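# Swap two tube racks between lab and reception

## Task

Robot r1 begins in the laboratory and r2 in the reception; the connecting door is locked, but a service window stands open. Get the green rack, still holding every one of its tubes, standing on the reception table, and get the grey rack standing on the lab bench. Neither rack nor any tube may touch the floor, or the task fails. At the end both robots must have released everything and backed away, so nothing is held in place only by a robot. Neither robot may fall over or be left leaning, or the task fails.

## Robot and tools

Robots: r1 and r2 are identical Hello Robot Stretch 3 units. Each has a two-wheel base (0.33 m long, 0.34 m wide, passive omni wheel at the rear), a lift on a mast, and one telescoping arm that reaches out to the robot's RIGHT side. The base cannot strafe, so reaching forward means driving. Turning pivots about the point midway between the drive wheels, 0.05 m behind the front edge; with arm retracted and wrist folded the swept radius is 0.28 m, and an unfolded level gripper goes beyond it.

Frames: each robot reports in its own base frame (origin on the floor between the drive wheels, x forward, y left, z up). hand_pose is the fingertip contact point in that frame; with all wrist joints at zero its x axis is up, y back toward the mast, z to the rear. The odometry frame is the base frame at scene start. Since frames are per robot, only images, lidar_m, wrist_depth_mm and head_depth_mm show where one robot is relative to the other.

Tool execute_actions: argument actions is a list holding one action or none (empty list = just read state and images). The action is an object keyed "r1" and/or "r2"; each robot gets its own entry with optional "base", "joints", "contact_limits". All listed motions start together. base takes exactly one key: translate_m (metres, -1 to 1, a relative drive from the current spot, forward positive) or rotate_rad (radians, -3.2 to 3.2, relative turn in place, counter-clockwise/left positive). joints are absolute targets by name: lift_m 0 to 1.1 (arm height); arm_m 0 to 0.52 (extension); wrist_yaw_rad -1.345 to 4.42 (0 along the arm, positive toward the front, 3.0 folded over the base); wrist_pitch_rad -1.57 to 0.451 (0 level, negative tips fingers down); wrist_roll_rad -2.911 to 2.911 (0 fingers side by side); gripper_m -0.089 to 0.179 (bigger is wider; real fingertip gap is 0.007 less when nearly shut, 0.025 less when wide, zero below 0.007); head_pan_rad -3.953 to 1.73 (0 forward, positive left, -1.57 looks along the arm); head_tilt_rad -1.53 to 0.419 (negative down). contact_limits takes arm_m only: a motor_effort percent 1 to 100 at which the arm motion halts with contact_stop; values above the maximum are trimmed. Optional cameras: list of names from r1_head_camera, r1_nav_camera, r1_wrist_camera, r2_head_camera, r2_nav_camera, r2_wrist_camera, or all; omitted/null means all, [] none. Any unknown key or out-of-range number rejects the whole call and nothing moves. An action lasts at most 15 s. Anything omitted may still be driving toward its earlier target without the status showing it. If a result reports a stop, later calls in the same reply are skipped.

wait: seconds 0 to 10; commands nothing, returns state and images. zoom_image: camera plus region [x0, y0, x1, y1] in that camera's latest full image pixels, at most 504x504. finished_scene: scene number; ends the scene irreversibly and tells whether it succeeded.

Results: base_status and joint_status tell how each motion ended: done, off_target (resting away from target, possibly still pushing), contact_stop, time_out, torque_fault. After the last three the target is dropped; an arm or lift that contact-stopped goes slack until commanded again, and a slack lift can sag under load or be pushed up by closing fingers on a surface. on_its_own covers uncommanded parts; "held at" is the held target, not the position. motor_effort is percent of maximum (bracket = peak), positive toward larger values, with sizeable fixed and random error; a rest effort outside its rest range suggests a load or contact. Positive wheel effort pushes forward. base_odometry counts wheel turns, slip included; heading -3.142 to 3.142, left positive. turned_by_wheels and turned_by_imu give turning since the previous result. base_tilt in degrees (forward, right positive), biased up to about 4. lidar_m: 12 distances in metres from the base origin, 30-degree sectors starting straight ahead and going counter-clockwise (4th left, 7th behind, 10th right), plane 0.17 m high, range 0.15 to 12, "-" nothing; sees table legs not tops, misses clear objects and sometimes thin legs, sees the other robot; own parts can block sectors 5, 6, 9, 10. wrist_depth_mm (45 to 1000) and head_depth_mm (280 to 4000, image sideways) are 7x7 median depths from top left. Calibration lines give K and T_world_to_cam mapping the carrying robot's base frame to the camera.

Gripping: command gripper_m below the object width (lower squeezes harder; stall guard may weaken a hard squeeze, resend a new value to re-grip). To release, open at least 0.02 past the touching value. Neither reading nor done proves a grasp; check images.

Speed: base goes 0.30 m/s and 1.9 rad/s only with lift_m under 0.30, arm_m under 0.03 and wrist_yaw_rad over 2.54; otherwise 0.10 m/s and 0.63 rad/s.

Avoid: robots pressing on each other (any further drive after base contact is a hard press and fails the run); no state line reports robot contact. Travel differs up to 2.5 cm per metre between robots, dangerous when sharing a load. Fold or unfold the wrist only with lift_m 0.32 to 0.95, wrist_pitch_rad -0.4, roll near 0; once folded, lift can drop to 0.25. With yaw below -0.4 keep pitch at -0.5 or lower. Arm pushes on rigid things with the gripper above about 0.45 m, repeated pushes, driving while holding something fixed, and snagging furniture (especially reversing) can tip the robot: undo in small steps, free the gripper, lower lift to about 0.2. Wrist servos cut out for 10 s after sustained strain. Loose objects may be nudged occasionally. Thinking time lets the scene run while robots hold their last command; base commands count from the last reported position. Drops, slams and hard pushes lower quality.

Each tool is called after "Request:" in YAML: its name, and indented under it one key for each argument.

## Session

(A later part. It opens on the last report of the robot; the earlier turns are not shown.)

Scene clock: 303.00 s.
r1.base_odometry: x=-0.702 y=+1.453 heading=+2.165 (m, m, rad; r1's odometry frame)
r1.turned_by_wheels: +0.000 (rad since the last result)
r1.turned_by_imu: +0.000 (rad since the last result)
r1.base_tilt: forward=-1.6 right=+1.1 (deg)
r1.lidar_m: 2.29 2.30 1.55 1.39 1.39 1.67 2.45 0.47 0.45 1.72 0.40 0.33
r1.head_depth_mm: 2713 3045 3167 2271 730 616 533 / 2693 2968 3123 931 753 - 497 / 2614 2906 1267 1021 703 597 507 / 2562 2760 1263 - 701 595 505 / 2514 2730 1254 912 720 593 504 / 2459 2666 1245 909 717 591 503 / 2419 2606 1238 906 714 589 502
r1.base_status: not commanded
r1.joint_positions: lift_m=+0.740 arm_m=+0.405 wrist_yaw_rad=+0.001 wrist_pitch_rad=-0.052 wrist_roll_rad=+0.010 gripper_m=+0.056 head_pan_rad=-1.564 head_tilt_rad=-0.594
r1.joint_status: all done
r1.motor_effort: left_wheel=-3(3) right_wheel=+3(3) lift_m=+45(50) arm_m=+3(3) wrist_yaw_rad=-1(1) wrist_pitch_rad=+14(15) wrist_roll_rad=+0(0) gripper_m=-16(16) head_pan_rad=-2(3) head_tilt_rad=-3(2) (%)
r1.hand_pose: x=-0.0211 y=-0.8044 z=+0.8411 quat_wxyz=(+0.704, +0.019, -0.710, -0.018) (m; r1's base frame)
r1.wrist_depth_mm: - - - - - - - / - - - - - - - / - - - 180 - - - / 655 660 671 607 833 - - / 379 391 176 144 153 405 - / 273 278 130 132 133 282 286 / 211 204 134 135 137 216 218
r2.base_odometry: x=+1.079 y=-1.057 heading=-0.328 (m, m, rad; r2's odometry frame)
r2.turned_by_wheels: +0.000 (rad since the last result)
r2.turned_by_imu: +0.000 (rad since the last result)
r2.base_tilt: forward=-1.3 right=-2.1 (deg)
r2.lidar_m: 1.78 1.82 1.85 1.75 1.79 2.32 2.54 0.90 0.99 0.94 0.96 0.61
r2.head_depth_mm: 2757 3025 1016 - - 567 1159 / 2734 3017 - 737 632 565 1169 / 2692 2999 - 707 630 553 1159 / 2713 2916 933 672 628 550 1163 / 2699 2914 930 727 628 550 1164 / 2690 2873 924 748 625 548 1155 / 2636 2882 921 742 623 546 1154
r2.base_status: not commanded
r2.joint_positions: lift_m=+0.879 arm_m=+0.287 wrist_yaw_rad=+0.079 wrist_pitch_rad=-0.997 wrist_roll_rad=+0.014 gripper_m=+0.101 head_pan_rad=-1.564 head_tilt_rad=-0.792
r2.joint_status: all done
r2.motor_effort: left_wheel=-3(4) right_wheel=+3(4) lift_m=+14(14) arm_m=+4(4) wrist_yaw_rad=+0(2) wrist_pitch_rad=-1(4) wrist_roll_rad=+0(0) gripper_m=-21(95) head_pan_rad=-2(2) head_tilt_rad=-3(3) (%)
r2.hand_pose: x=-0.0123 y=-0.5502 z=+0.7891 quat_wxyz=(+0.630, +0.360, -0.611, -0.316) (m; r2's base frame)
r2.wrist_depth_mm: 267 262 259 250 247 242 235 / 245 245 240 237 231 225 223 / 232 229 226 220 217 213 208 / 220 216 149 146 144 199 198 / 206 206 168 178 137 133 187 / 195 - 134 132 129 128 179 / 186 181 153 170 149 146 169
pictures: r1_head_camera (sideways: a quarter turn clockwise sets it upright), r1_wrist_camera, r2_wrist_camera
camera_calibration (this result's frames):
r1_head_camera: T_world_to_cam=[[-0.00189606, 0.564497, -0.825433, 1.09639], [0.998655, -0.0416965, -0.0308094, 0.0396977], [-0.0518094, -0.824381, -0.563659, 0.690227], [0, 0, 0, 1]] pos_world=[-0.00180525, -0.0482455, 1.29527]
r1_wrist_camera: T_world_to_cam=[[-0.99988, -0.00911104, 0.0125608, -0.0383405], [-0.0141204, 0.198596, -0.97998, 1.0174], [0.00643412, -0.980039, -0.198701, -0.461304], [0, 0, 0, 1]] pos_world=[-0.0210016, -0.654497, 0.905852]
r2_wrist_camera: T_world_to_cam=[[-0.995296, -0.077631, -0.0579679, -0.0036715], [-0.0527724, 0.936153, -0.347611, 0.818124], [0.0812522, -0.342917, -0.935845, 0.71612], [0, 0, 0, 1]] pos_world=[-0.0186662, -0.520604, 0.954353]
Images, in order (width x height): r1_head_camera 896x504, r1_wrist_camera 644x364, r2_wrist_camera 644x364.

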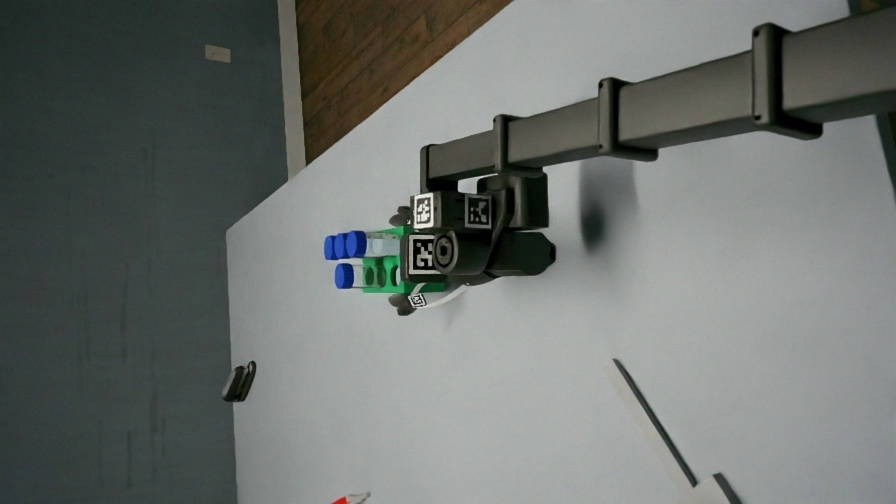

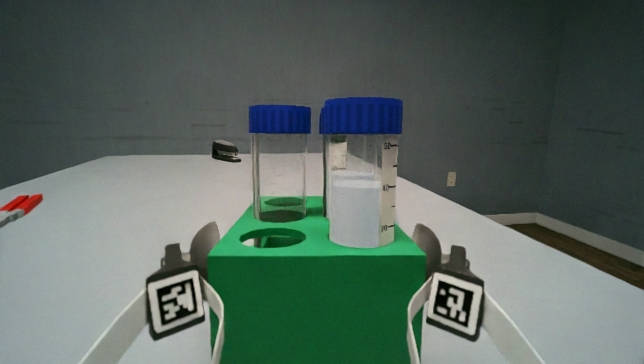

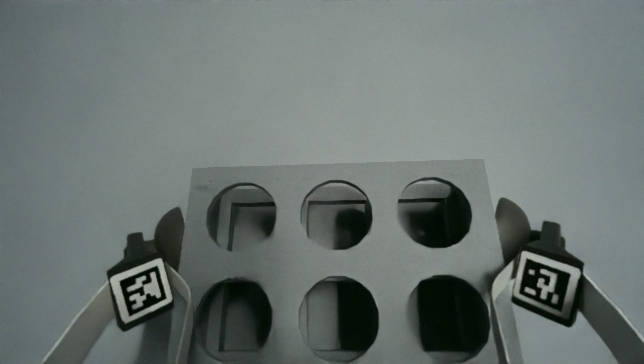

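Request:
execute_actions:
  actions:
    - {"r1": {"joints": {"lift_m": 0.93, "arm_m": 0.02, "head_pan_rad": 1.5, "head_tilt_rad": -0.3}}, "r2": {"joints": {"lift_m": 0.95, "head_pan_rad": -3.0, "head_tilt_rad": -0.3}}}
  cameras: ["r1_wrist_camera", "r1_head_camera", "r2_wrist_camera", "r2_head_camera"]

Request:
execute_actions:
  actions:
    - {"r1": {"base": {"rotate_rad": 1.85}, "joints": {"head_pan_rad": 0.0}}, "r2": {"base": {"translate_m": -1.0}, "joints": {"arm_m": 0.02, "lift_m": 1.08}}}
  cameras: ["r1_wrist_camera", "r1_head_camera", "r2_head_camera"]

Scene clock: 337.83 s.
r1.base_odometry: x=-0.702 y=+1.453 heading=+2.165 (m, m, rad; r1's odometry frame)
r1.turned_by_wheels: +0.000 (rad since the last result)
r1.turned_by_imu: -0.001 (rad since the last result)
r1.base_tilt: forward=-1.5 right=+1.1 (deg)
r1.lidar_m: 2.29 2.30 1.55 1.39 1.39 1.67 2.44 0.47 0.45 1.72 0.40 0.33
r1.head_depth_mm: 1374 1476 1579 1688 1838 1899 1495 / 1331 1409 1511 1620 1744 1837 1500 / 1286 1363 1460 1560 1682 1776 1498 / 1388 - - 1498 1608 1714 1488 / - - - 1465 1547 1658 1489 / - - - 1427 1496 1597 1490 / - - - 1344 1442 1544 1489
r1.base_status: not commanded
r1.joint_positions: lift_m=+0.930 arm_m=+0.020 wrist_yaw_rad=+0.000 wrist_pitch_rad=-0.053 wrist_roll_rad=+0.010 gripper_m=+0.056 head_pan_rad=+1.493 head_tilt_rad=-0.310
r1.joint_status: all done
r1.motor_effort: left_wheel=-3(3) right_wheel=+3(3) lift_m=+45(46) arm_m=-3(3) wrist_yaw_rad=+1(1) wrist_pitch_rad=+15(15) wrist_roll_rad=+0(0) gripper_m=-16(15) head_pan_rad=+3(34) head_tilt_rad=+3(19) (%)
r1.hand_pose: x=-0.0214 y=-0.4198 z=+1.0307 quat_wxyz=(+0.704, +0.019, -0.710, -0.019) (m; r1's base frame)
r1.wrist_depth_mm: - - - - - - - / - - - - - - - / - - - 182 - - - / - - - - - - - / - 975 175 144 153 - - / - 651 131 132 133 - - / 489 474 134 135 137 - -
r2.base_odometry: x=+1.079 y=-1.057 heading=-0.328 (m, m, rad; r2's odometry frame)
r2.turned_by_wheels: +0.000 (rad since the last result)
r2.turned_by_imu: -0.002 (rad since the last result)
r2.base_tilt: forward=-1.2 right=-2.0 (deg)
r2.lidar_m: 1.78 1.82 1.85 1.75 1.79 2.32 2.55 0.90 0.99 0.94 0.96 0.61
r2.head_depth_mm: 2206 2318 2436 2561 2683 - - / 2226 2338 2470 2624 2705 - - / 2255 2358 2487 2637 2684 2102 1597 / 2261 2384 2511 2641 2740 2009 1566 / 2101 - 3826 2687 2760 1996 1562 / 2141 - - 2721 2803 1802 1461 / 2142 - - 2745 2762 829 1066
r2.base_status: not commanded
r2.joint_positions: lift_m=+0.949 arm_m=+0.287 wrist_yaw_rad=+0.079 wrist_pitch_rad=-1.011 wrist_roll_rad=+0.014 gripper_m=+0.104 head_pan_rad=-2.993 head_tilt_rad=-0.310
r2.joint_status: all done
r2.motor_effort: left_wheel=-3(3) right_wheel=+3(4) lift_m=+42(43) arm_m=+3(4) wrist_yaw_rad=+0(0) wrist_pitch_rad=+6(7) wrist_roll_rad=+0(0) gripper_m=-19(20) head_pan_rad=-2(28) head_tilt_rad=+2(24) (%)
r2.hand_pose: x=-0.0125 y=-0.5469 z=+0.8580 quat_wxyz=(+0.628, +0.364, -0.609, -0.321) (m; r2's base frame)
r2.wrist_depth_mm: 356 345 339 332 327 323 315 / 331 326 323 314 311 300 297 / 310 304 302 293 291 285 282 / 293 287 143 141 138 269 266 / 277 276 169 187 135 132 253 / 264 - 133 132 129 127 240 / 253 243 155 152 149 151 229
pictures: r1_head_camera (sideways: a quarter turn clockwise sets it upright), r1_wrist_camera, r2_head_camera (sideways: a quarter turn clockwise sets it upright), r2_wrist_camera
camera_calibration (this result's frames):
r1_head_camera: T_world_to_cam=[[-0.0263064, -0.308922, -0.950723, 1.25999], [-0.990977, 0.133093, -0.0158262, 0.0323368], [0.131424, 0.941729, -0.309636, 0.358562], [0, 0, 0, 1]] pos_world=[0.0180672, 0.0472662, 1.30943]
r1_wrist_camera: T_world_to_cam=[[-0.999888, -0.00810325, 0.0125482, -0.037044], [-0.0139166, 0.200173, -0.979662, 1.12716], [0.00542662, -0.979727, -0.200264, -0.0450179], [0, 0, 0, 1]] pos_world=[-0.0211093, -0.270033, 1.09569]
r2_head_camera: T_world_to_cam=[[0.255104, 0.0599827, -0.965051, 1.26811], [0.115447, -0.992824, -0.0311914, 0.0374439], [-0.959997, -0.103455, -0.260198, 0.303119], [0, 0, 0, 1]] pos_world=[-0.0368299, -0.0075304, 1.30383]
r2_wrist_camera: T_world_to_cam=[[-0.995361, -0.0768034, -0.057951, 0.0007552], [-0.0531658, 0.941061, -0.334032, 0.830007], [0.0801903, -0.329402, -0.940778, 0.793332], [0, 0, 0, 1]] pos_world=[-0.0187378, -0.519705, 1.02364]
Images, in order (width x height): r1_head_camera 896x504, r1_wrist_camera 644x364, r2_head_camera 896x504, r2_wrist_camera 644x364.

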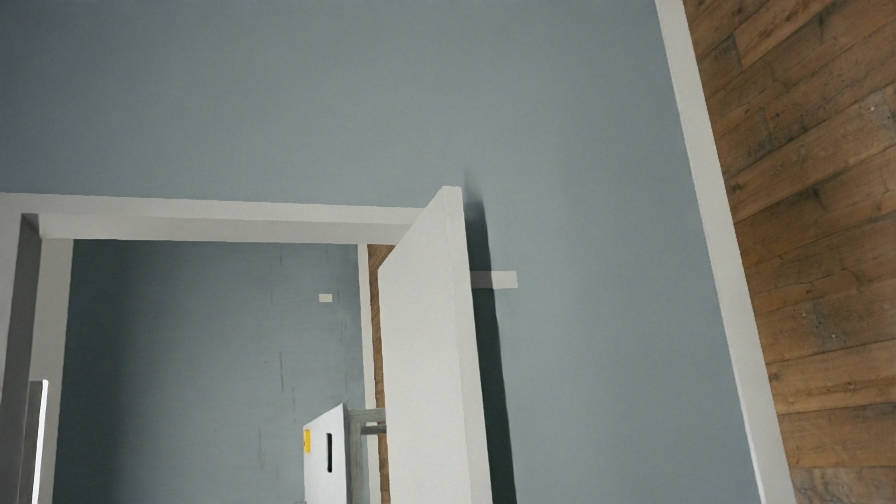

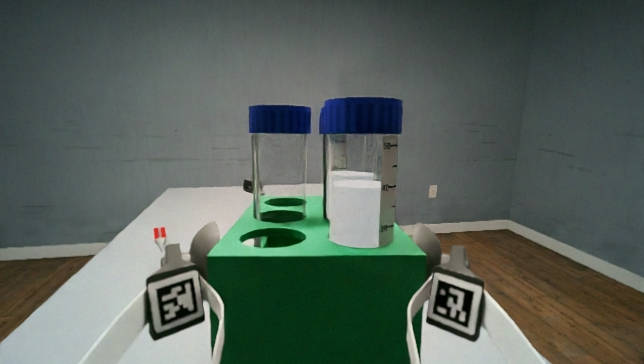

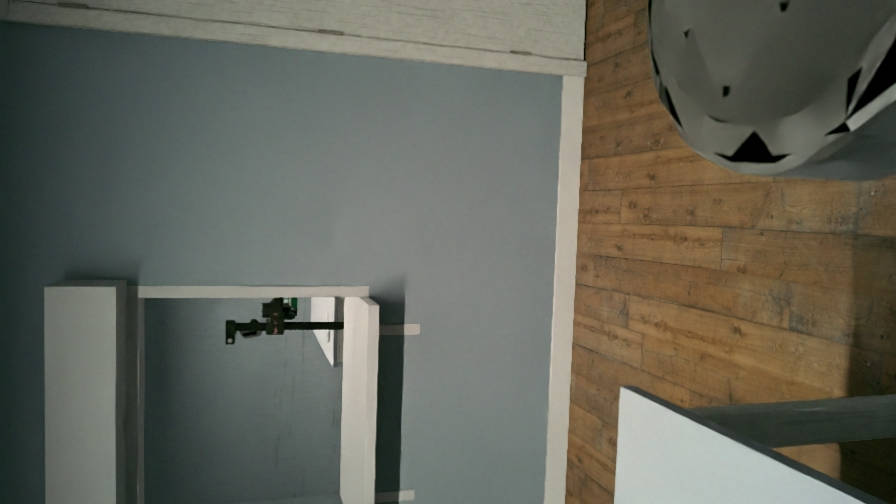

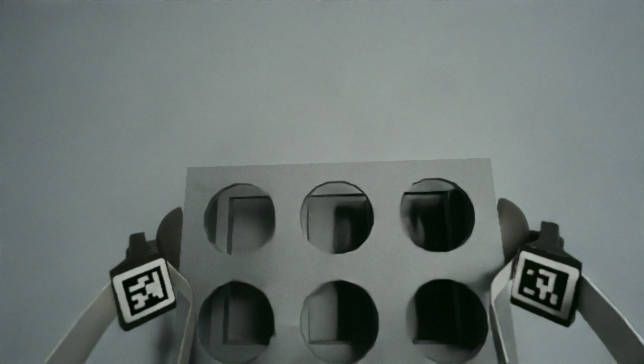

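Scene clock: 348.77 s.
r1.base_odometry: x=-0.702 y=+1.453 heading=-2.268 (m, m, rad; r1's odometry frame)
r1.turned_by_wheels: +1.850 (rad since the last result)
r1.turned_by_imu: +1.866 (rad since the last result)
r1.base_tilt: forward=-1.7 right=+1.1 (deg)
r1.lidar_m: 1.38 1.48 2.12 2.46 2.60 1.72 0.67 0.33 2.34 2.30 1.83 1.41
r1.head_depth_mm: - - - 1384 1501 1598 1500 / - - - 1386 1509 1614 1494 / - - - 1440 1507 1618 1492 / - - - 1450 1517 1625 1495 / - - - 1444 1529 1651 1493 / 1447 2844 1493 1398 1535 1658 1483 / 1198 1269 1344 1443 1548 1666 1486
r1.base_status: done
r1.joint_positions: lift_m=+0.930 arm_m=+0.020 wrist_yaw_rad=+0.000 wrist_pitch_rad=-0.053 wrist_roll_rad=+0.010 gripper_m=+0.056 head_pan_rad=+0.007 head_tilt_rad=-0.310
r1.joint_status: all done
r1.motor_effort: left_wheel=-4(9) right_wheel=+5(10) lift_m=+45(45) arm_m=-3(4) wrist_yaw_rad=+0(1) wrist_pitch_rad=+15(15) wrist_roll_rad=+0(0) gripper_m=-16(15) head_pan_rad=-3(35) head_tilt_rad=+4(4) (%)
r1.hand_pose: x=-0.0214 y=-0.4198 z=+1.0307 quat_wxyz=(+0.704, +0.019, -0.710, -0.019) (m; r1's base frame)
r1.wrist_depth_mm: - - - - - - - / - - - - - - - / - - - 182 - - - / - - - - - - - / - - 176 143 152 - - / - - 130 132 133 - - / - - 135 135 136 - -
r2.base_odometry: x=+0.132 y=-0.735 heading=-0.328 (m, m, rad; r2's odometry frame)
r2.turned_by_wheels: +0.000 (rad since the last result)
r2.turned_by_imu: +0.001 (rad since the last result)
r2.base_tilt: forward=-1.3 right=-2.1 (deg)
r2.lidar_m: 1.57 2.55 1.79 1.68 1.72 1.60 1.55 1.59 2.09 0.99 0.36 1.34
r2.head_depth_mm: 1328 1404 - - - - 1456 / 1339 1402 - - - - 1478 / 1346 1406 - - - - 1471 / 1355 1427 - - - - 1479 / 1368 1436 - - - - 1495 / 1366 - - - - - 1515 / 1372 - - - - - 1508
r2.base_status: done
r2.joint_positions: lift_m=+1.079 arm_m=+0.020 wrist_yaw_rad=+0.079 wrist_pitch_rad=-1.012 wrist_roll_rad=+0.014 gripper_m=+0.104 head_pan_rad=-2.993 head_tilt_rad=-0.310
r2.joint_status: all done
r2.motor_effort: left_wheel=-3(8) right_wheel=+3(5) lift_m=+41(40) arm_m=-4(4) wrist_yaw_rad=+0(1) wrist_pitch_rad=+7(6) wrist_roll_rad=+0(0) gripper_m=-19(19) head_pan_rad=-2(2) head_tilt_rad=+3(4) (%)
r2.hand_pose: x=-0.0125 y=-0.2803 z=+0.9879 quat_wxyz=(+0.628, +0.365, -0.608, -0.321) (m; r2's base frame)
r2.wrist_depth_mm: 531 524 521 - - - - / 501 493 491 - - - - / 462 462 451 - - - - / 436 436 143 141 138 - - / 419 418 169 187 135 132 - / - - 133 131 129 127 - / - - 154 152 149 151 -
pictures: r1_head_camera (sideways: a quarter turn clockwise sets it upright), r1_wrist_camera, r2_head_camera (sideways: a quarter turn clockwise sets it upright)
camera_calibration (this result's frames):
r1_head_camera: T_world_to_cam=[[-0.309927, -0.0000029115, -0.95076, 1.26176], [0.0485202, 0.998697, -0.0158196, 0.0259872], [0.949521, -0.0510339, -0.309523, 0.353424], [0, 0, 0, 1]] pos_world=[0.0542104, -0.00791302, 1.30944]
r1_wrist_camera: T_world_to_cam=[[-0.999889, -0.00801445, 0.0125467, -0.0370278], [-0.0138974, 0.200174, -0.979662, 1.12716], [0.00533992, -0.979728, -0.200263, -0.0450181], [0, 0, 0, 1]] pos_world=[-0.0211187, -0.270031, 1.09569]
r2_head_camera: T_world_to_cam=[[0.254835, 0.0599074, -0.965127, 1.26821], [0.115306, -0.99284, -0.0311818, 0.0374323], [-0.960085, -0.103339, -0.259918, 0.302755], [0, 0, 0, 1]] pos_world=[-0.0368303, -0.00752463, 1.30384]
Images, in order (width x height): r1_head_camera 896x504, r1_wrist_camera 644x364, r2_head_camera 896x504.

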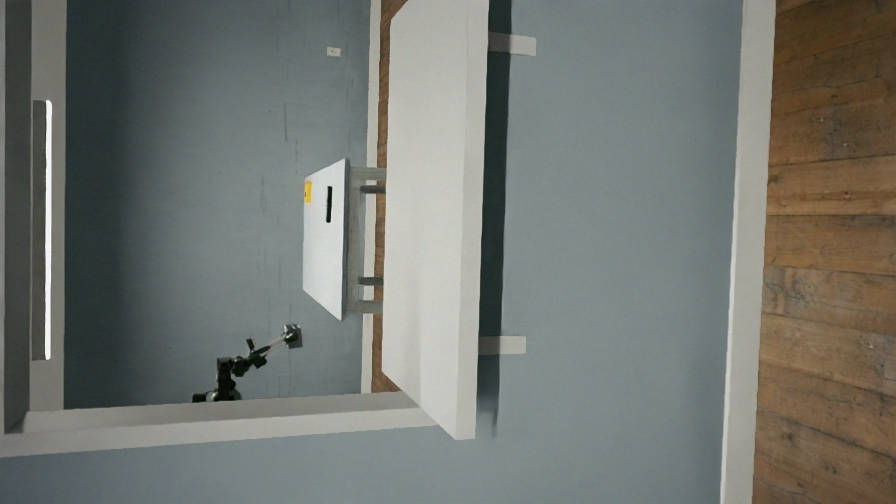

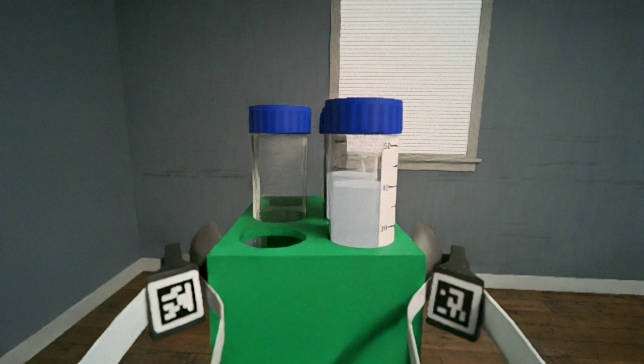

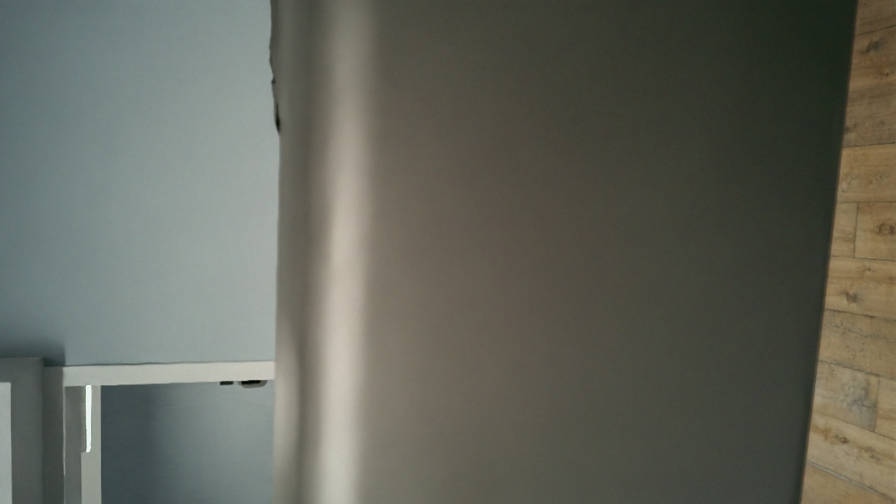

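Request:
execute_actions:
  actions:
    - {"r1": {"base": {"rotate_rad": -0.50}}, "r2": {"base": {"rotate_rad": 0.644}, "joints": {"head_pan_rad": -1.57, "head_tilt_rad": -0.6}}}
  cameras: []

Request:
execute_actions:
  actions:
    - {"r1": {"base": {"translate_m": 0.90}}, "r2": {"base": {"translate_m": -0.90}}}
  cameras: ["r1_head_camera"]

Request:
execute_actions:
  actions:
    - {"r1": {"base": {"rotate_rad": 1.98}, "joints": {"head_pan_rad": -1.57, "head_tilt_rad": -0.6}}, "r2": {"base": {"translate_m": -0.35}}}
  cameras: ["r1_head_camera", "r1_nav_camera"]

Scene clock: 390.17 s.
r1.base_odometry: x=-0.702 y=+1.453 heading=-2.768 (m, m, rad; r1's odometry frame)
r1.turned_by_wheels: -0.500 (rad since the last result)
r1.turned_by_imu: -0.505 (rad since the last result)
r1.base_tilt: forward=-1.7 right=+1.1 (deg)
r1.lidar_m: 1.41 1.39 1.49 2.18 2.47 0.45 1.72 0.62 0.33 2.33 2.29 1.80
r1.head_depth_mm: 1530 1625 1759 1903 2085 1904 1501 / 1459 1545 1653 1778 1934 1887 1501 / 1381 1463 1563 1679 1809 1868 1486 / 1320 1388 1489 1594 1699 1784 1498 / 1296 1377 1471 1488 1603 1708 1491 / - - - 1441 1524 1622 1490 / - - - 1337 1434 1538 1486
r1.base_status: done
r1.joint_positions: lift_m=+0.930 arm_m=+0.020 wrist_yaw_rad=+0.000 wrist_pitch_rad=-0.053 wrist_roll_rad=+0.010 gripper_m=+0.056 head_pan_rad=+0.007 head_tilt_rad=-0.310
r1.joint_status: not commanded
r1.motor_effort: left_wheel=+3(7) right_wheel=-5(9) lift_m=+45(45) arm_m=-3(4) wrist_yaw_rad=+1(0) wrist_pitch_rad=+15(15) wrist_roll_rad=+0(0) gripper_m=-16(16) head_pan_rad=-3(3) head_tilt_rad=+3(3) (%)
r1.hand_pose: x=-0.0214 y=-0.4198 z=+1.0307 quat_wxyz=(+0.704, +0.019, -0.710, -0.019) (m; r1's base frame)
r1.wrist_depth_mm: - - - - - - - / - - - - - - - / - - - 181 - - - / - - - - - - - / - - 175 143 151 - - / - - 130 132 133 - - / - - 134 135 137 - -
r2.base_odometry: x=+0.132 y=-0.735 heading=+0.316 (m, m, rad; r2's odometry frame)
r2.turned_by_wheels: +0.644 (rad since the last result)
r2.turned_by_imu: +0.640 (rad since the last result)
r2.base_tilt: forward=-1.3 right=-2.1 (deg)
r2.lidar_m: 2.27 1.73 1.67 1.76 1.58 1.55 1.65 2.36 0.36 0.36 1.51 2.78
r2.head_depth_mm: 2656 - - - - 1447 1272 / 2812 - - - - - 1212 / 2941 - - - - - 615 / 3141 3553 3423 - - 312 1211 / 3317 3712 2374 977 782 327 1190 / 3526 3744 1382 977 754 1375 1262 / 3145 3397 1370 969 750 1454 1262
r2.base_status: done
r2.joint_positions: lift_m=+1.079 arm_m=+0.020 wrist_yaw_rad=+0.079 wrist_pitch_rad=-1.012 wrist_roll_rad=+0.014 gripper_m=+0.104 head_pan_rad=-1.577 head_tilt_rad=-0.592
r2.joint_status: all done
r2.motor_effort: left_wheel=-4(12) right_wheel=+4(8) lift_m=+41(41) arm_m=-3(3) wrist_yaw_rad=+1(0) wrist_pitch_rad=+6(6) wrist_roll_rad=+0(0) gripper_m=-20(19) head_pan_rad=+2(29) head_tilt_rad=-3(19) (%)
r2.hand_pose: x=-0.0125 y=-0.2803 z=+0.9879 quat_wxyz=(+0.628, +0.365, -0.608, -0.321) (m; r2's base frame)
r2.wrist_depth_mm: - 526 516 499 495 478 - / - - 477 474 465 457 - / - - - 440 436 - - / - - 142 140 138 - - / - - 169 186 136 132 - / - - 133 132 129 128 - / - - 155 152 149 151 -
pictures: none
No camera images: the call's "cameras" was empty. Leave "cameras" out to get every camera's image.

Scene clock: 400.13 s.
r1.base_odometry: x=-1.540 y=+1.125 heading=-2.768 (m, m, rad; r1's odometry frame)
r1.turned_by_wheels: +0.000 (rad since the last result)
r1.turned_by_imu: -0.001 (rad since the last result)
r1.base_tilt: forward=-1.7 right=+1.1 (deg)
r1.lidar_m: 0.58 0.57 0.61 0.91 2.84 3.02 1.31 1.08 2.49 1.96 1.62 0.74
r1.head_depth_mm: 600 643 690 747 814 895 990 / 570 606 651 701 756 828 908 / 541 577 615 659 711 771 842 / 517 548 582 621 669 720 781 / 493 521 553 584 623 673 468 / 475 507 542 603 680 590 467 / - - - 3870 797 589 466
r1.base_status: done
r1.joint_positions: lift_m=+0.930 arm_m=+0.020 wrist_yaw_rad=+0.000 wrist_pitch_rad=-0.053 wrist_roll_rad=+0.010 gripper_m=+0.056 head_pan_rad=+0.007 head_tilt_rad=-0.310
r1.joint_status: not commanded
r1.motor_effort: left_wheel=+2(7) right_wheel=-5(6) lift_m=+45(45) arm_m=-3(4) wrist_yaw_rad=+0(0) wrist_pitch_rad=+15(15) wrist_roll_rad=+0(0) gripper_m=-16(16) head_pan_rad=-3(2) head_tilt_rad=+3(3) (%)
r1.hand_pose: x=-0.0214 y=-0.4198 z=+1.0307 quat_wxyz=(+0.704, +0.019, -0.710, -0.019) (m; r1's base frame)
r1.wrist_depth_mm: - - - - - - - / - - - - - - - / - - - 180 - - - / - - - - - - - / - - 175 142 153 - - / - - 130 132 133 - - / - - 135 135 137 - -
r2.base_odometry: x=-0.723 y=-1.014 heading=+0.316 (m, m, rad; r2's odometry frame)
r2.turned_by_wheels: +0.000 (rad since the last result)
r2.turned_by_imu: +0.000 (rad since the last result)
r2.base_tilt: forward=-1.2 right=-2.1 (deg)
r2.lidar_m: 2.92 2.22 2.17 1.07 0.82 0.80 0.85 1.23 2.58 2.74 0.99 0.86
r2.head_depth_mm: 2220 - - - - 1482 1271 / 2326 - - - - - 1246 / 2430 - - - - - 1247 / 2620 2952 3175 - - 313 1210 / 2813 3097 3265 2401 1902 327 1189 / 3004 3327 3398 2396 1834 1422 1258 / 3257 3596 3363 2376 1844 1406 1254
r2.base_status: done
r2.joint_positions: lift_m=+1.079 arm_m=+0.020 wrist_yaw_rad=+0.079 wrist_pitch_rad=-1.012 wrist_roll_rad=+0.014 gripper_m=+0.104 head_pan_rad=-1.577 head_tilt_rad=-0.592
r2.joint_status: not commanded
r2.motor_effort: left_wheel=-3(10) right_wheel=+4(4) lift_m=+42(42) arm_m=-3(4) wrist_yaw_rad=+0(0) wrist_pitch_rad=+6(6) wrist_roll_rad=+0(0) gripper_m=-19(19) head_pan_rad=+3(2) head_tilt_rad=-3(4) (%)
r2.hand_pose: x=-0.0125 y=-0.2803 z=+0.9879 quat_wxyz=(+0.628, +0.365, -0.608, -0.321) (m; r2's base frame)
r2.wrist_depth_mm: - - - - - - - / - - - - - - - / - - - - - - - / - - 144 141 138 - - / - - 168 187 136 131 - / - - 134 132 129 127 - / - - 155 152 149 151 -
pictures: r1_head_camera (sideways: a quarter turn clockwise sets it upright)
camera_calibration (this result's frames):
r1_head_camera: T_world_to_cam=[[-0.309892, 0.0000305931, -0.950772, 1.26178], [0.0486279, 0.998692, -0.0158175, 0.0259839], [0.949527, -0.0511358, -0.309488, 0.353379], [0, 0, 0, 1]] pos_world=[0.0542092, -0.00791818, 1.30944]
Images, in order (width x height): r1_head_camera 896x504.

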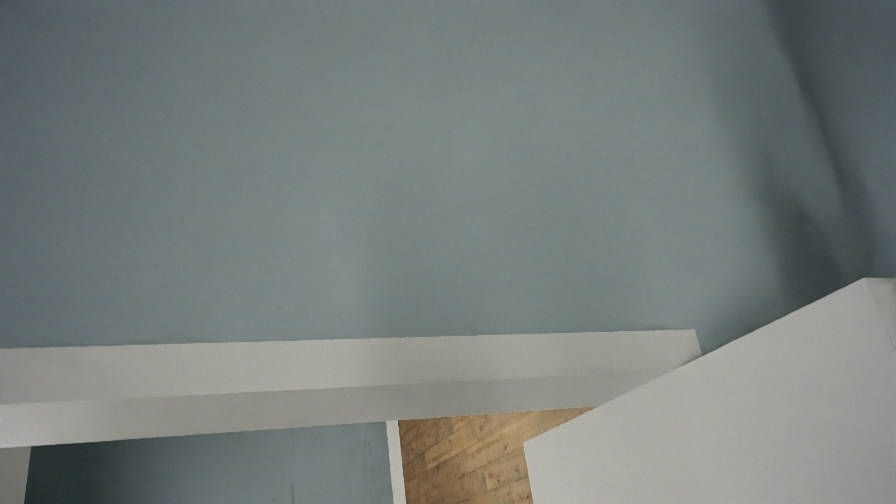

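Scene clock: 404.60 s.
r1.base_odometry: x=-1.540 y=+1.125 heading=-0.788 (m, m, rad; r1's odometry frame)
r1.turned_by_wheels: +1.980 (rad since the last result)
r1.turned_by_imu: +1.998 (rad since the last result)
r1.base_tilt: forward=-1.6 right=+0.9 (deg)
r1.lidar_m: 2.00 2.91 1.30 1.08 2.79 2.01 1.93 0.83 0.60 0.57 0.59 0.80
r1.head_depth_mm: 464 509 577 660 731 - - / - 598 600 654 598 - - / - - 2968 457 - - - / - - 942 461 - - - / - 2715 937 683 537 885 1091 / - 2670 933 681 536 878 1079 / 1070 2611 927 679 533 871 1068
r1.base_status: done
r1.joint_positions: lift_m=+0.930 arm_m=+0.020 wrist_yaw_rad=+0.000 wrist_pitch_rad=-0.053 wrist_roll_rad=+0.010 gripper_m=+0.056 head_pan_rad=-1.563 head_tilt_rad=-0.593
r1.joint_status: all done
r1.motor_effort: left_wheel=-4(8) right_wheel=+4(9) lift_m=+45(45) arm_m=-4(3) wrist_yaw_rad=+0(1) wrist_pitch_rad=+15(15) wrist_roll_rad=+0(0) gripper_m=-16(16) head_pan_rad=-3(35) head_tilt_rad=-3(19) (%)
r1.hand_pose: x=-0.0214 y=-0.4198 z=+1.0307 quat_wxyz=(+0.704, +0.019, -0.710, -0.019) (m; r1's base frame)
r1.wrist_depth_mm: - 783 - - - 288 295 / - - - - - 301 305 / - - - 182 367 305 315 / - - - - 362 323 328 / 532 543 176 143 152 328 339 / 378 389 130 132 132 344 349 / 293 283 134 134 137 359 365
r2.base_odometry: x=-1.056 y=-1.123 heading=+0.316 (m, m, rad; r2's odometry frame)
r2.turned_by_wheels: +0.000 (rad since the last result)
r2.turned_by_imu: +0.000 (rad since the last result)
r2.base_tilt: forward=-1.2 right=-2.1 (deg)
r2.lidar_m: 3.18 2.41 1.53 0.68 0.52 0.51 0.54 0.78 2.39 2.53 1.18 1.19
r2.head_depth_mm: 2057 - - - - 1477 1268 / 2119 - - - - - 1246 / 2274 - - - - - 1240 / 2421 2716 2984 - - 312 1209 / 2586 2880 3110 2390 1905 327 1181 / 2766 3068 3238 2382 1853 1415 1260 / 2992 3322 3369 2352 1838 1486 1256
r2.base_status: done
r2.joint_positions: lift_m=+1.079 arm_m=+0.020 wrist_yaw_rad=+0.079 wrist_pitch_rad=-1.012 wrist_roll_rad=+0.014 gripper_m=+0.104 head_pan_rad=-1.577 head_tilt_rad=-0.592
r2.joint_status: not commanded
r2.motor_effort: left_wheel=-4(11) right_wheel=+4(4) lift_m=+42(42) arm_m=-3(3) wrist_yaw_rad=+0(0) wrist_pitch_rad=+6(6) wrist_roll_rad=+0(0) gripper_m=-19(19) head_pan_rad=+2(2) head_tilt_rad=-3(2) (%)
r2.hand_pose: x=-0.0125 y=-0.2803 z=+0.9879 quat_wxyz=(+0.628, +0.365, -0.608, -0.321) (m; r2's base frame)
r2.wrist_depth_mm: - - - - - - - / - - - - - - - / - - - - - - - / - - 144 141 138 - - / - - 168 187 135 132 - / - - 133 132 129 128 - / - - 155 152 150 150 984
pictures: r1_head_camera (sideways: a quarter turn clockwise sets it upright), r1_nav_camera (sideways: a quarter turn counterclockwise sets it upright)
camera_calibration (this result's frames):
r1_head_camera: T_world_to_cam=[[-0.00216688, 0.563045, -0.826424, 1.09769], [0.998676, -0.0412515, -0.0307233, 0.0395856], [-0.0513898, -0.825396, -0.56221, 0.688339], [0, 0, 0, 1]] pos_world=[-0.00178104, -0.048261, 1.29536]
r1_nav_camera: T_world_to_cam=[[-0.0178612, -0.585805, 0.810255, -1.02006], [-0.999151, -0.0196321, -0.036219, 0.101178], [0.0371243, -0.810214, -0.584957, 0.717317], [0, 0, 0, 1]] pos_world=[0.0562422, -0.0143887, 1.24977]
Images, in order (width x height): r1_head_camera 896x504, r1_nav_camera 672x504.

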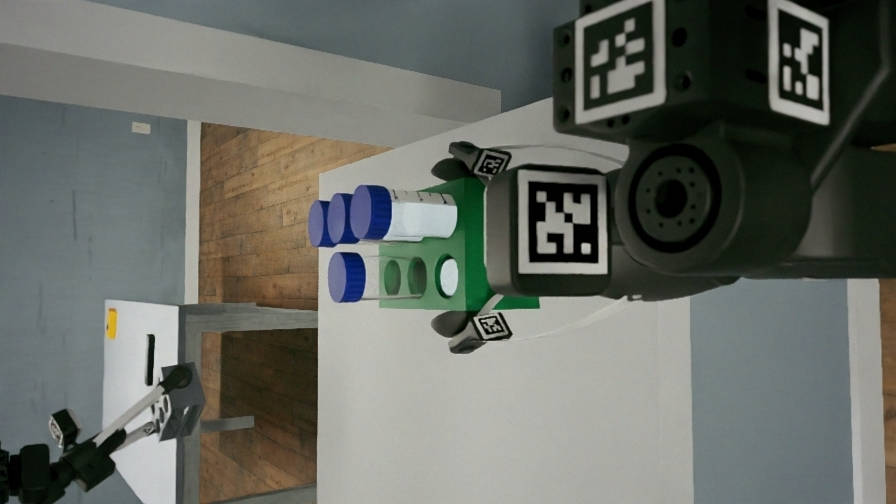

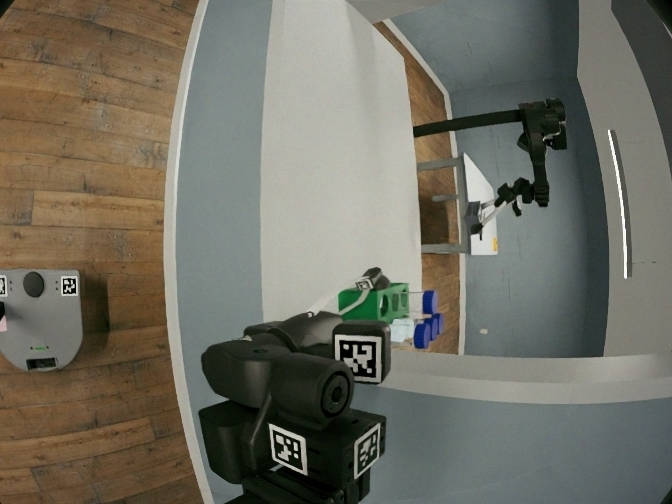

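Request:
execute_actions:
  actions:
    - {"r1": {"base": {"translate_m": 0.13}}, "r2": {"base": {"rotate_rad": -2.164}}}
  cameras: ["r2_head_camera", "r2_nav_camera"]

Request:
execute_actions:
  actions:
    - {"r1": {"joints": {"arm_m": 0.245, "lift_m": 0.86}}}
  cameras: ["r1_head_camera", "r1_wrist_camera"]

Scene clock: 434.27 s.
r1.base_odometry: x=-1.448 y=+1.033 heading=-0.788 (m, m, rad; r1's odometry frame)
r1.turned_by_wheels: +0.000 (rad since the last result)
r1.turned_by_imu: -0.001 (rad since the last result)
r1.base_tilt: forward=-1.6 right=+1.1 (deg)
r1.lidar_m: 1.99 2.78 1.24 1.08 2.98 2.15 2.06 0.82 0.59 0.57 0.59 0.79
r1.head_depth_mm: - - 2990 691 583 - - / - - 3119 693 580 - - / - - 3087 458 - - - / - - 946 461 - - - / - 2674 939 683 537 883 1083 / - 2663 931 679 535 873 1070 / - 2194 924 677 532 866 1066
r1.base_status: done
r1.joint_positions: lift_m=+0.930 arm_m=+0.020 wrist_yaw_rad=+0.000 wrist_pitch_rad=-0.053 wrist_roll_rad=+0.010 gripper_m=+0.056 head_pan_rad=-1.563 head_tilt_rad=-0.593
r1.joint_status: not commanded
r1.motor_effort: left_wheel=-5(5) right_wheel=+4(10) lift_m=+45(45) arm_m=-4(3) wrist_yaw_rad=+1(1) wrist_pitch_rad=+15(15) wrist_roll_rad=+0(0) gripper_m=-16(16) head_pan_rad=-3(3) head_tilt_rad=-2(3) (%)
r1.hand_pose: x=-0.0214 y=-0.4198 z=+1.0307 quat_wxyz=(+0.704, +0.019, -0.710, -0.019) (m; r1's base frame)
r1.wrist_depth_mm: - 902 - - - - 315 / - 973 - - - - 312 / - - - 181 - - 312 / - - - - - - 316 / 537 537 176 143 152 470 329 / 381 384 130 132 132 395 340 / 292 285 134 135 137 301 318
r2.base_odometry: x=-1.056 y=-1.123 heading=-1.848 (m, m, rad; r2's odometry frame)
r2.turned_by_wheels: -2.164 (rad since the last result)
r2.turned_by_imu: -2.156 (rad since the last result)
r2.base_tilt: forward=-1.2 right=-2.0 (deg)
r2.lidar_m: 2.00 2.48 1.19 1.18 1.19 2.46 1.93 0.72 0.53 0.51 0.53 0.73
r2.head_depth_mm: - - - - - 451 913 / - - - - - - 931 / - - - - - - 930 / - 2659 3396 - - 312 911 / - 2651 3233 728 582 327 890 / - - 3180 727 562 434 888 / 1113 - 2988 723 560 457 884
r2.base_status: done
r2.joint_positions: lift_m=+1.079 arm_m=+0.020 wrist_yaw_rad=+0.079 wrist_pitch_rad=-1.012 wrist_roll_rad=+0.014 gripper_m=+0.104 head_pan_rad=-1.577 head_tilt_rad=-0.592
r2.joint_status: not commanded
r2.motor_effort: left_wheel=+5(10) right_wheel=-2(7) lift_m=+41(41) arm_m=-4(4) wrist_yaw_rad=+1(0) wrist_pitch_rad=+6(6) wrist_roll_rad=+0(0) gripper_m=-19(19) head_pan_rad=+2(3) head_tilt_rad=-3(3) (%)
r2.hand_pose: x=-0.0125 y=-0.2803 z=+0.9879 quat_wxyz=(+0.628, +0.365, -0.608, -0.321) (m; r2's base frame)
r2.wrist_depth_mm: 345 346 338 334 322 316 310 / 328 319 312 306 305 297 295 / 309 302 294 292 284 280 278 / 290 284 143 141 139 263 260 / 279 272 169 186 135 131 246 / - - 133 131 129 128 - / - - 155 152 149 151 -
pictures: r2_head_camera (sideways: a quarter turn clockwise sets it upright), r2_nav_camera (sideways: a quarter turn counterclockwise sets it upright)
camera_calibration (this result's frames):
r2_head_camera: T_world_to_cam=[[-0.0182987, 0.520019, -0.853958, 1.12481], [0.998807, -0.029164, -0.0391619, 0.0424191], [-0.0452698, -0.853656, -0.518865, 0.634151], [0, 0, 0, 1]] pos_world=[0.00692195, -0.0423398, 1.29124]
r2_nav_camera: T_world_to_cam=[[-0.0259665, -0.527031, 0.849449, -1.06323], [-0.99949, -0.00210503, -0.0318591, 0.0907577], [0.0185789, -0.849844, -0.526707, 0.642895], [0, 0, 0, 1]] pos_world=[0.0511587, -0.0138054, 1.24467]
Images, in order (width x height): r2_head_camera 896x504, r2_nav_camera 672x504.

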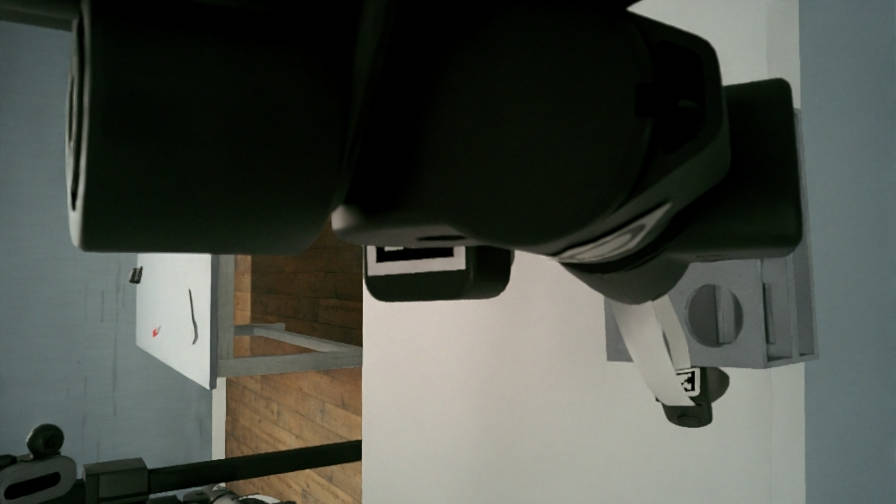

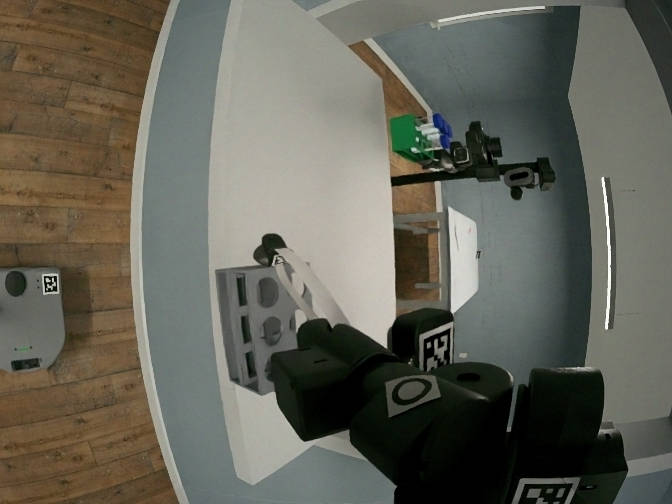

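Scene clock: 437.17 s.
r1.base_odometry: x=-1.448 y=+1.033 heading=-0.788 (m, m, rad; r1's odometry frame)
r1.turned_by_wheels: +0.000 (rad since the last result)
r1.turned_by_imu: +0.000 (rad since the last result)
r1.base_tilt: forward=-1.6 right=+1.1 (deg)
r1.lidar_m: 1.99 2.78 1.24 1.08 2.97 2.15 2.05 0.83 0.60 0.57 0.59 0.80
r1.head_depth_mm: - - 3010 696 - - 1167 / - - 3099 - 511 923 1114 / - - 2029 - 510 894 1104 / - - 695 - 509 885 1092 / - 2702 936 659 537 882 1081 / - 2660 932 680 535 876 1074 / - 2186 925 675 533 867 1060
r1.base_status: not commanded
r1.joint_positions: lift_m=+0.860 arm_m=+0.245 wrist_yaw_rad=+0.000 wrist_pitch_rad=-0.054 wrist_roll_rad=+0.010 gripper_m=+0.056 head_pan_rad=-1.563 head_tilt_rad=-0.593
r1.joint_status: all done
r1.motor_effort: left_wheel=-4(4) right_wheel=+4(4) lift_m=+33(39) arm_m=+3(3) wrist_yaw_rad=+0(0) wrist_pitch_rad=+15(15) wrist_roll_rad=+0(0) gripper_m=-16(16) head_pan_rad=-2(3) head_tilt_rad=-3(3) (%)
r1.hand_pose: x=-0.0214 y=-0.6443 z=+0.9609 quat_wxyz=(+0.704, +0.019, -0.710, -0.020) (m; r1's base frame)
r1.wrist_depth_mm: 487 - - - - - - / - - - - - - - / - - - 181 - - - / - - - - - - - / 343 345 175 144 152 364 - / 245 246 131 132 133 252 255 / 190 181 134 135 137 194 194
r2.base_odometry: x=-1.056 y=-1.123 heading=-1.848 (m, m, rad; r2's odometry frame)
r2.turned_by_wheels: +0.000 (rad since the last result)
r2.turned_by_imu: -0.001 (rad since the last result)
r2.base_tilt: forward=-1.2 right=-2.0 (deg)
r2.lidar_m: 2.01 2.49 1.19 1.19 1.19 2.46 1.92 0.72 0.53 0.51 0.53 0.73
r2.head_depth_mm: - - - - - 451 912 / - - - - - - 932 / - - - - - - 928 / - 2687 3408 - - 312 909 / - 2611 3276 728 581 327 893 / - - 3217 726 562 434 886 / 1125 - 2975 723 560 456 884
r2.base_status: not commanded
r2.joint_positions: lift_m=+1.079 arm_m=+0.020 wrist_yaw_rad=+0.079 wrist_pitch_rad=-1.012 wrist_roll_rad=+0.014 gripper_m=+0.104 head_pan_rad=-1.577 head_tilt_rad=-0.592
r2.joint_status: not commanded
r2.motor_effort: left_wheel=+5(4) right_wheel=-3(3) lift_m=+42(41) arm_m=-4(3) wrist_yaw_rad=+0(0) wrist_pitch_rad=+6(6) wrist_roll_rad=+0(0) gripper_m=-19(19) head_pan_rad=+2(2) head_tilt_rad=-4(3) (%)
r2.hand_pose: x=-0.0125 y=-0.2803 z=+0.9879 quat_wxyz=(+0.628, +0.365, -0.608, -0.321) (m; r2's base frame)
r2.wrist_depth_mm: 342 344 335 330 322 315 308 / 326 321 310 309 305 297 293 / 307 298 294 293 286 279 275 / 290 283 143 141 138 261 260 / 279 271 169 186 135 131 247 / - - 133 132 129 127 - / - - 155 152 149 151 -
pictures: r1_head_camera (sideways: a quarter turn clockwise sets it upright), r1_wrist_camera
camera_calibration (this result's frames):
r1_head_camera: T_world_to_cam=[[-0.0021241, 0.563076, -0.826402, 1.09766], [0.998673, -0.0413266, -0.0307251, 0.039588], [-0.051453, -0.825371, -0.562241, 0.68838], [0, 0, 0, 1]] pos_world=[-0.00178473, -0.0482601, 1.29536]
r1_wrist_camera: T_world_to_cam=[[-0.99989, -0.0079397, 0.0125387, -0.037917], [-0.0138791, 0.201031, -0.979487, 1.1041], [0.00525617, -0.979553, -0.201119, -0.277981], [0, 0, 0, 1]] pos_world=[-0.0211278, -0.494557, 1.02602]
Images, in order (width x height): r1_head_camera 896x504, r1_wrist_camera 644x364.

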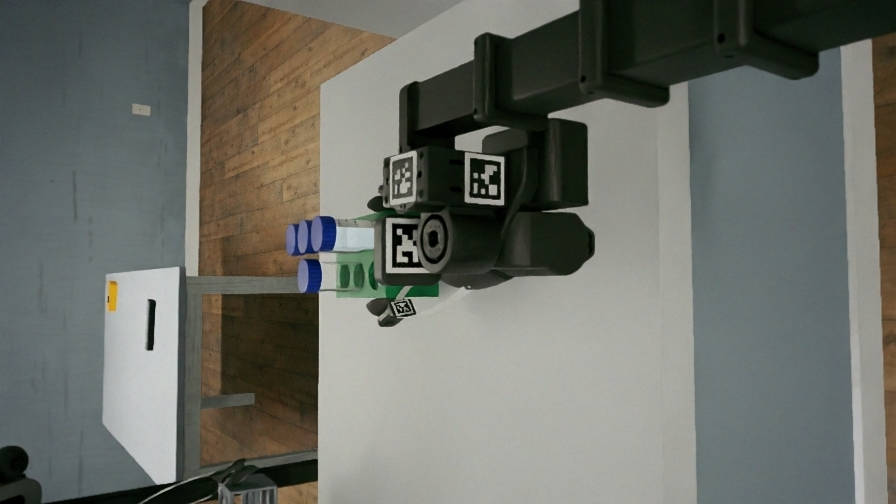

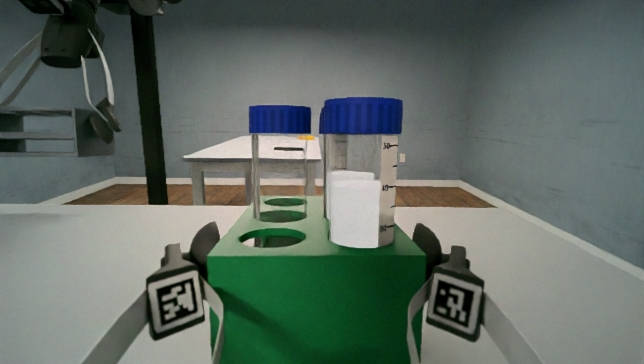

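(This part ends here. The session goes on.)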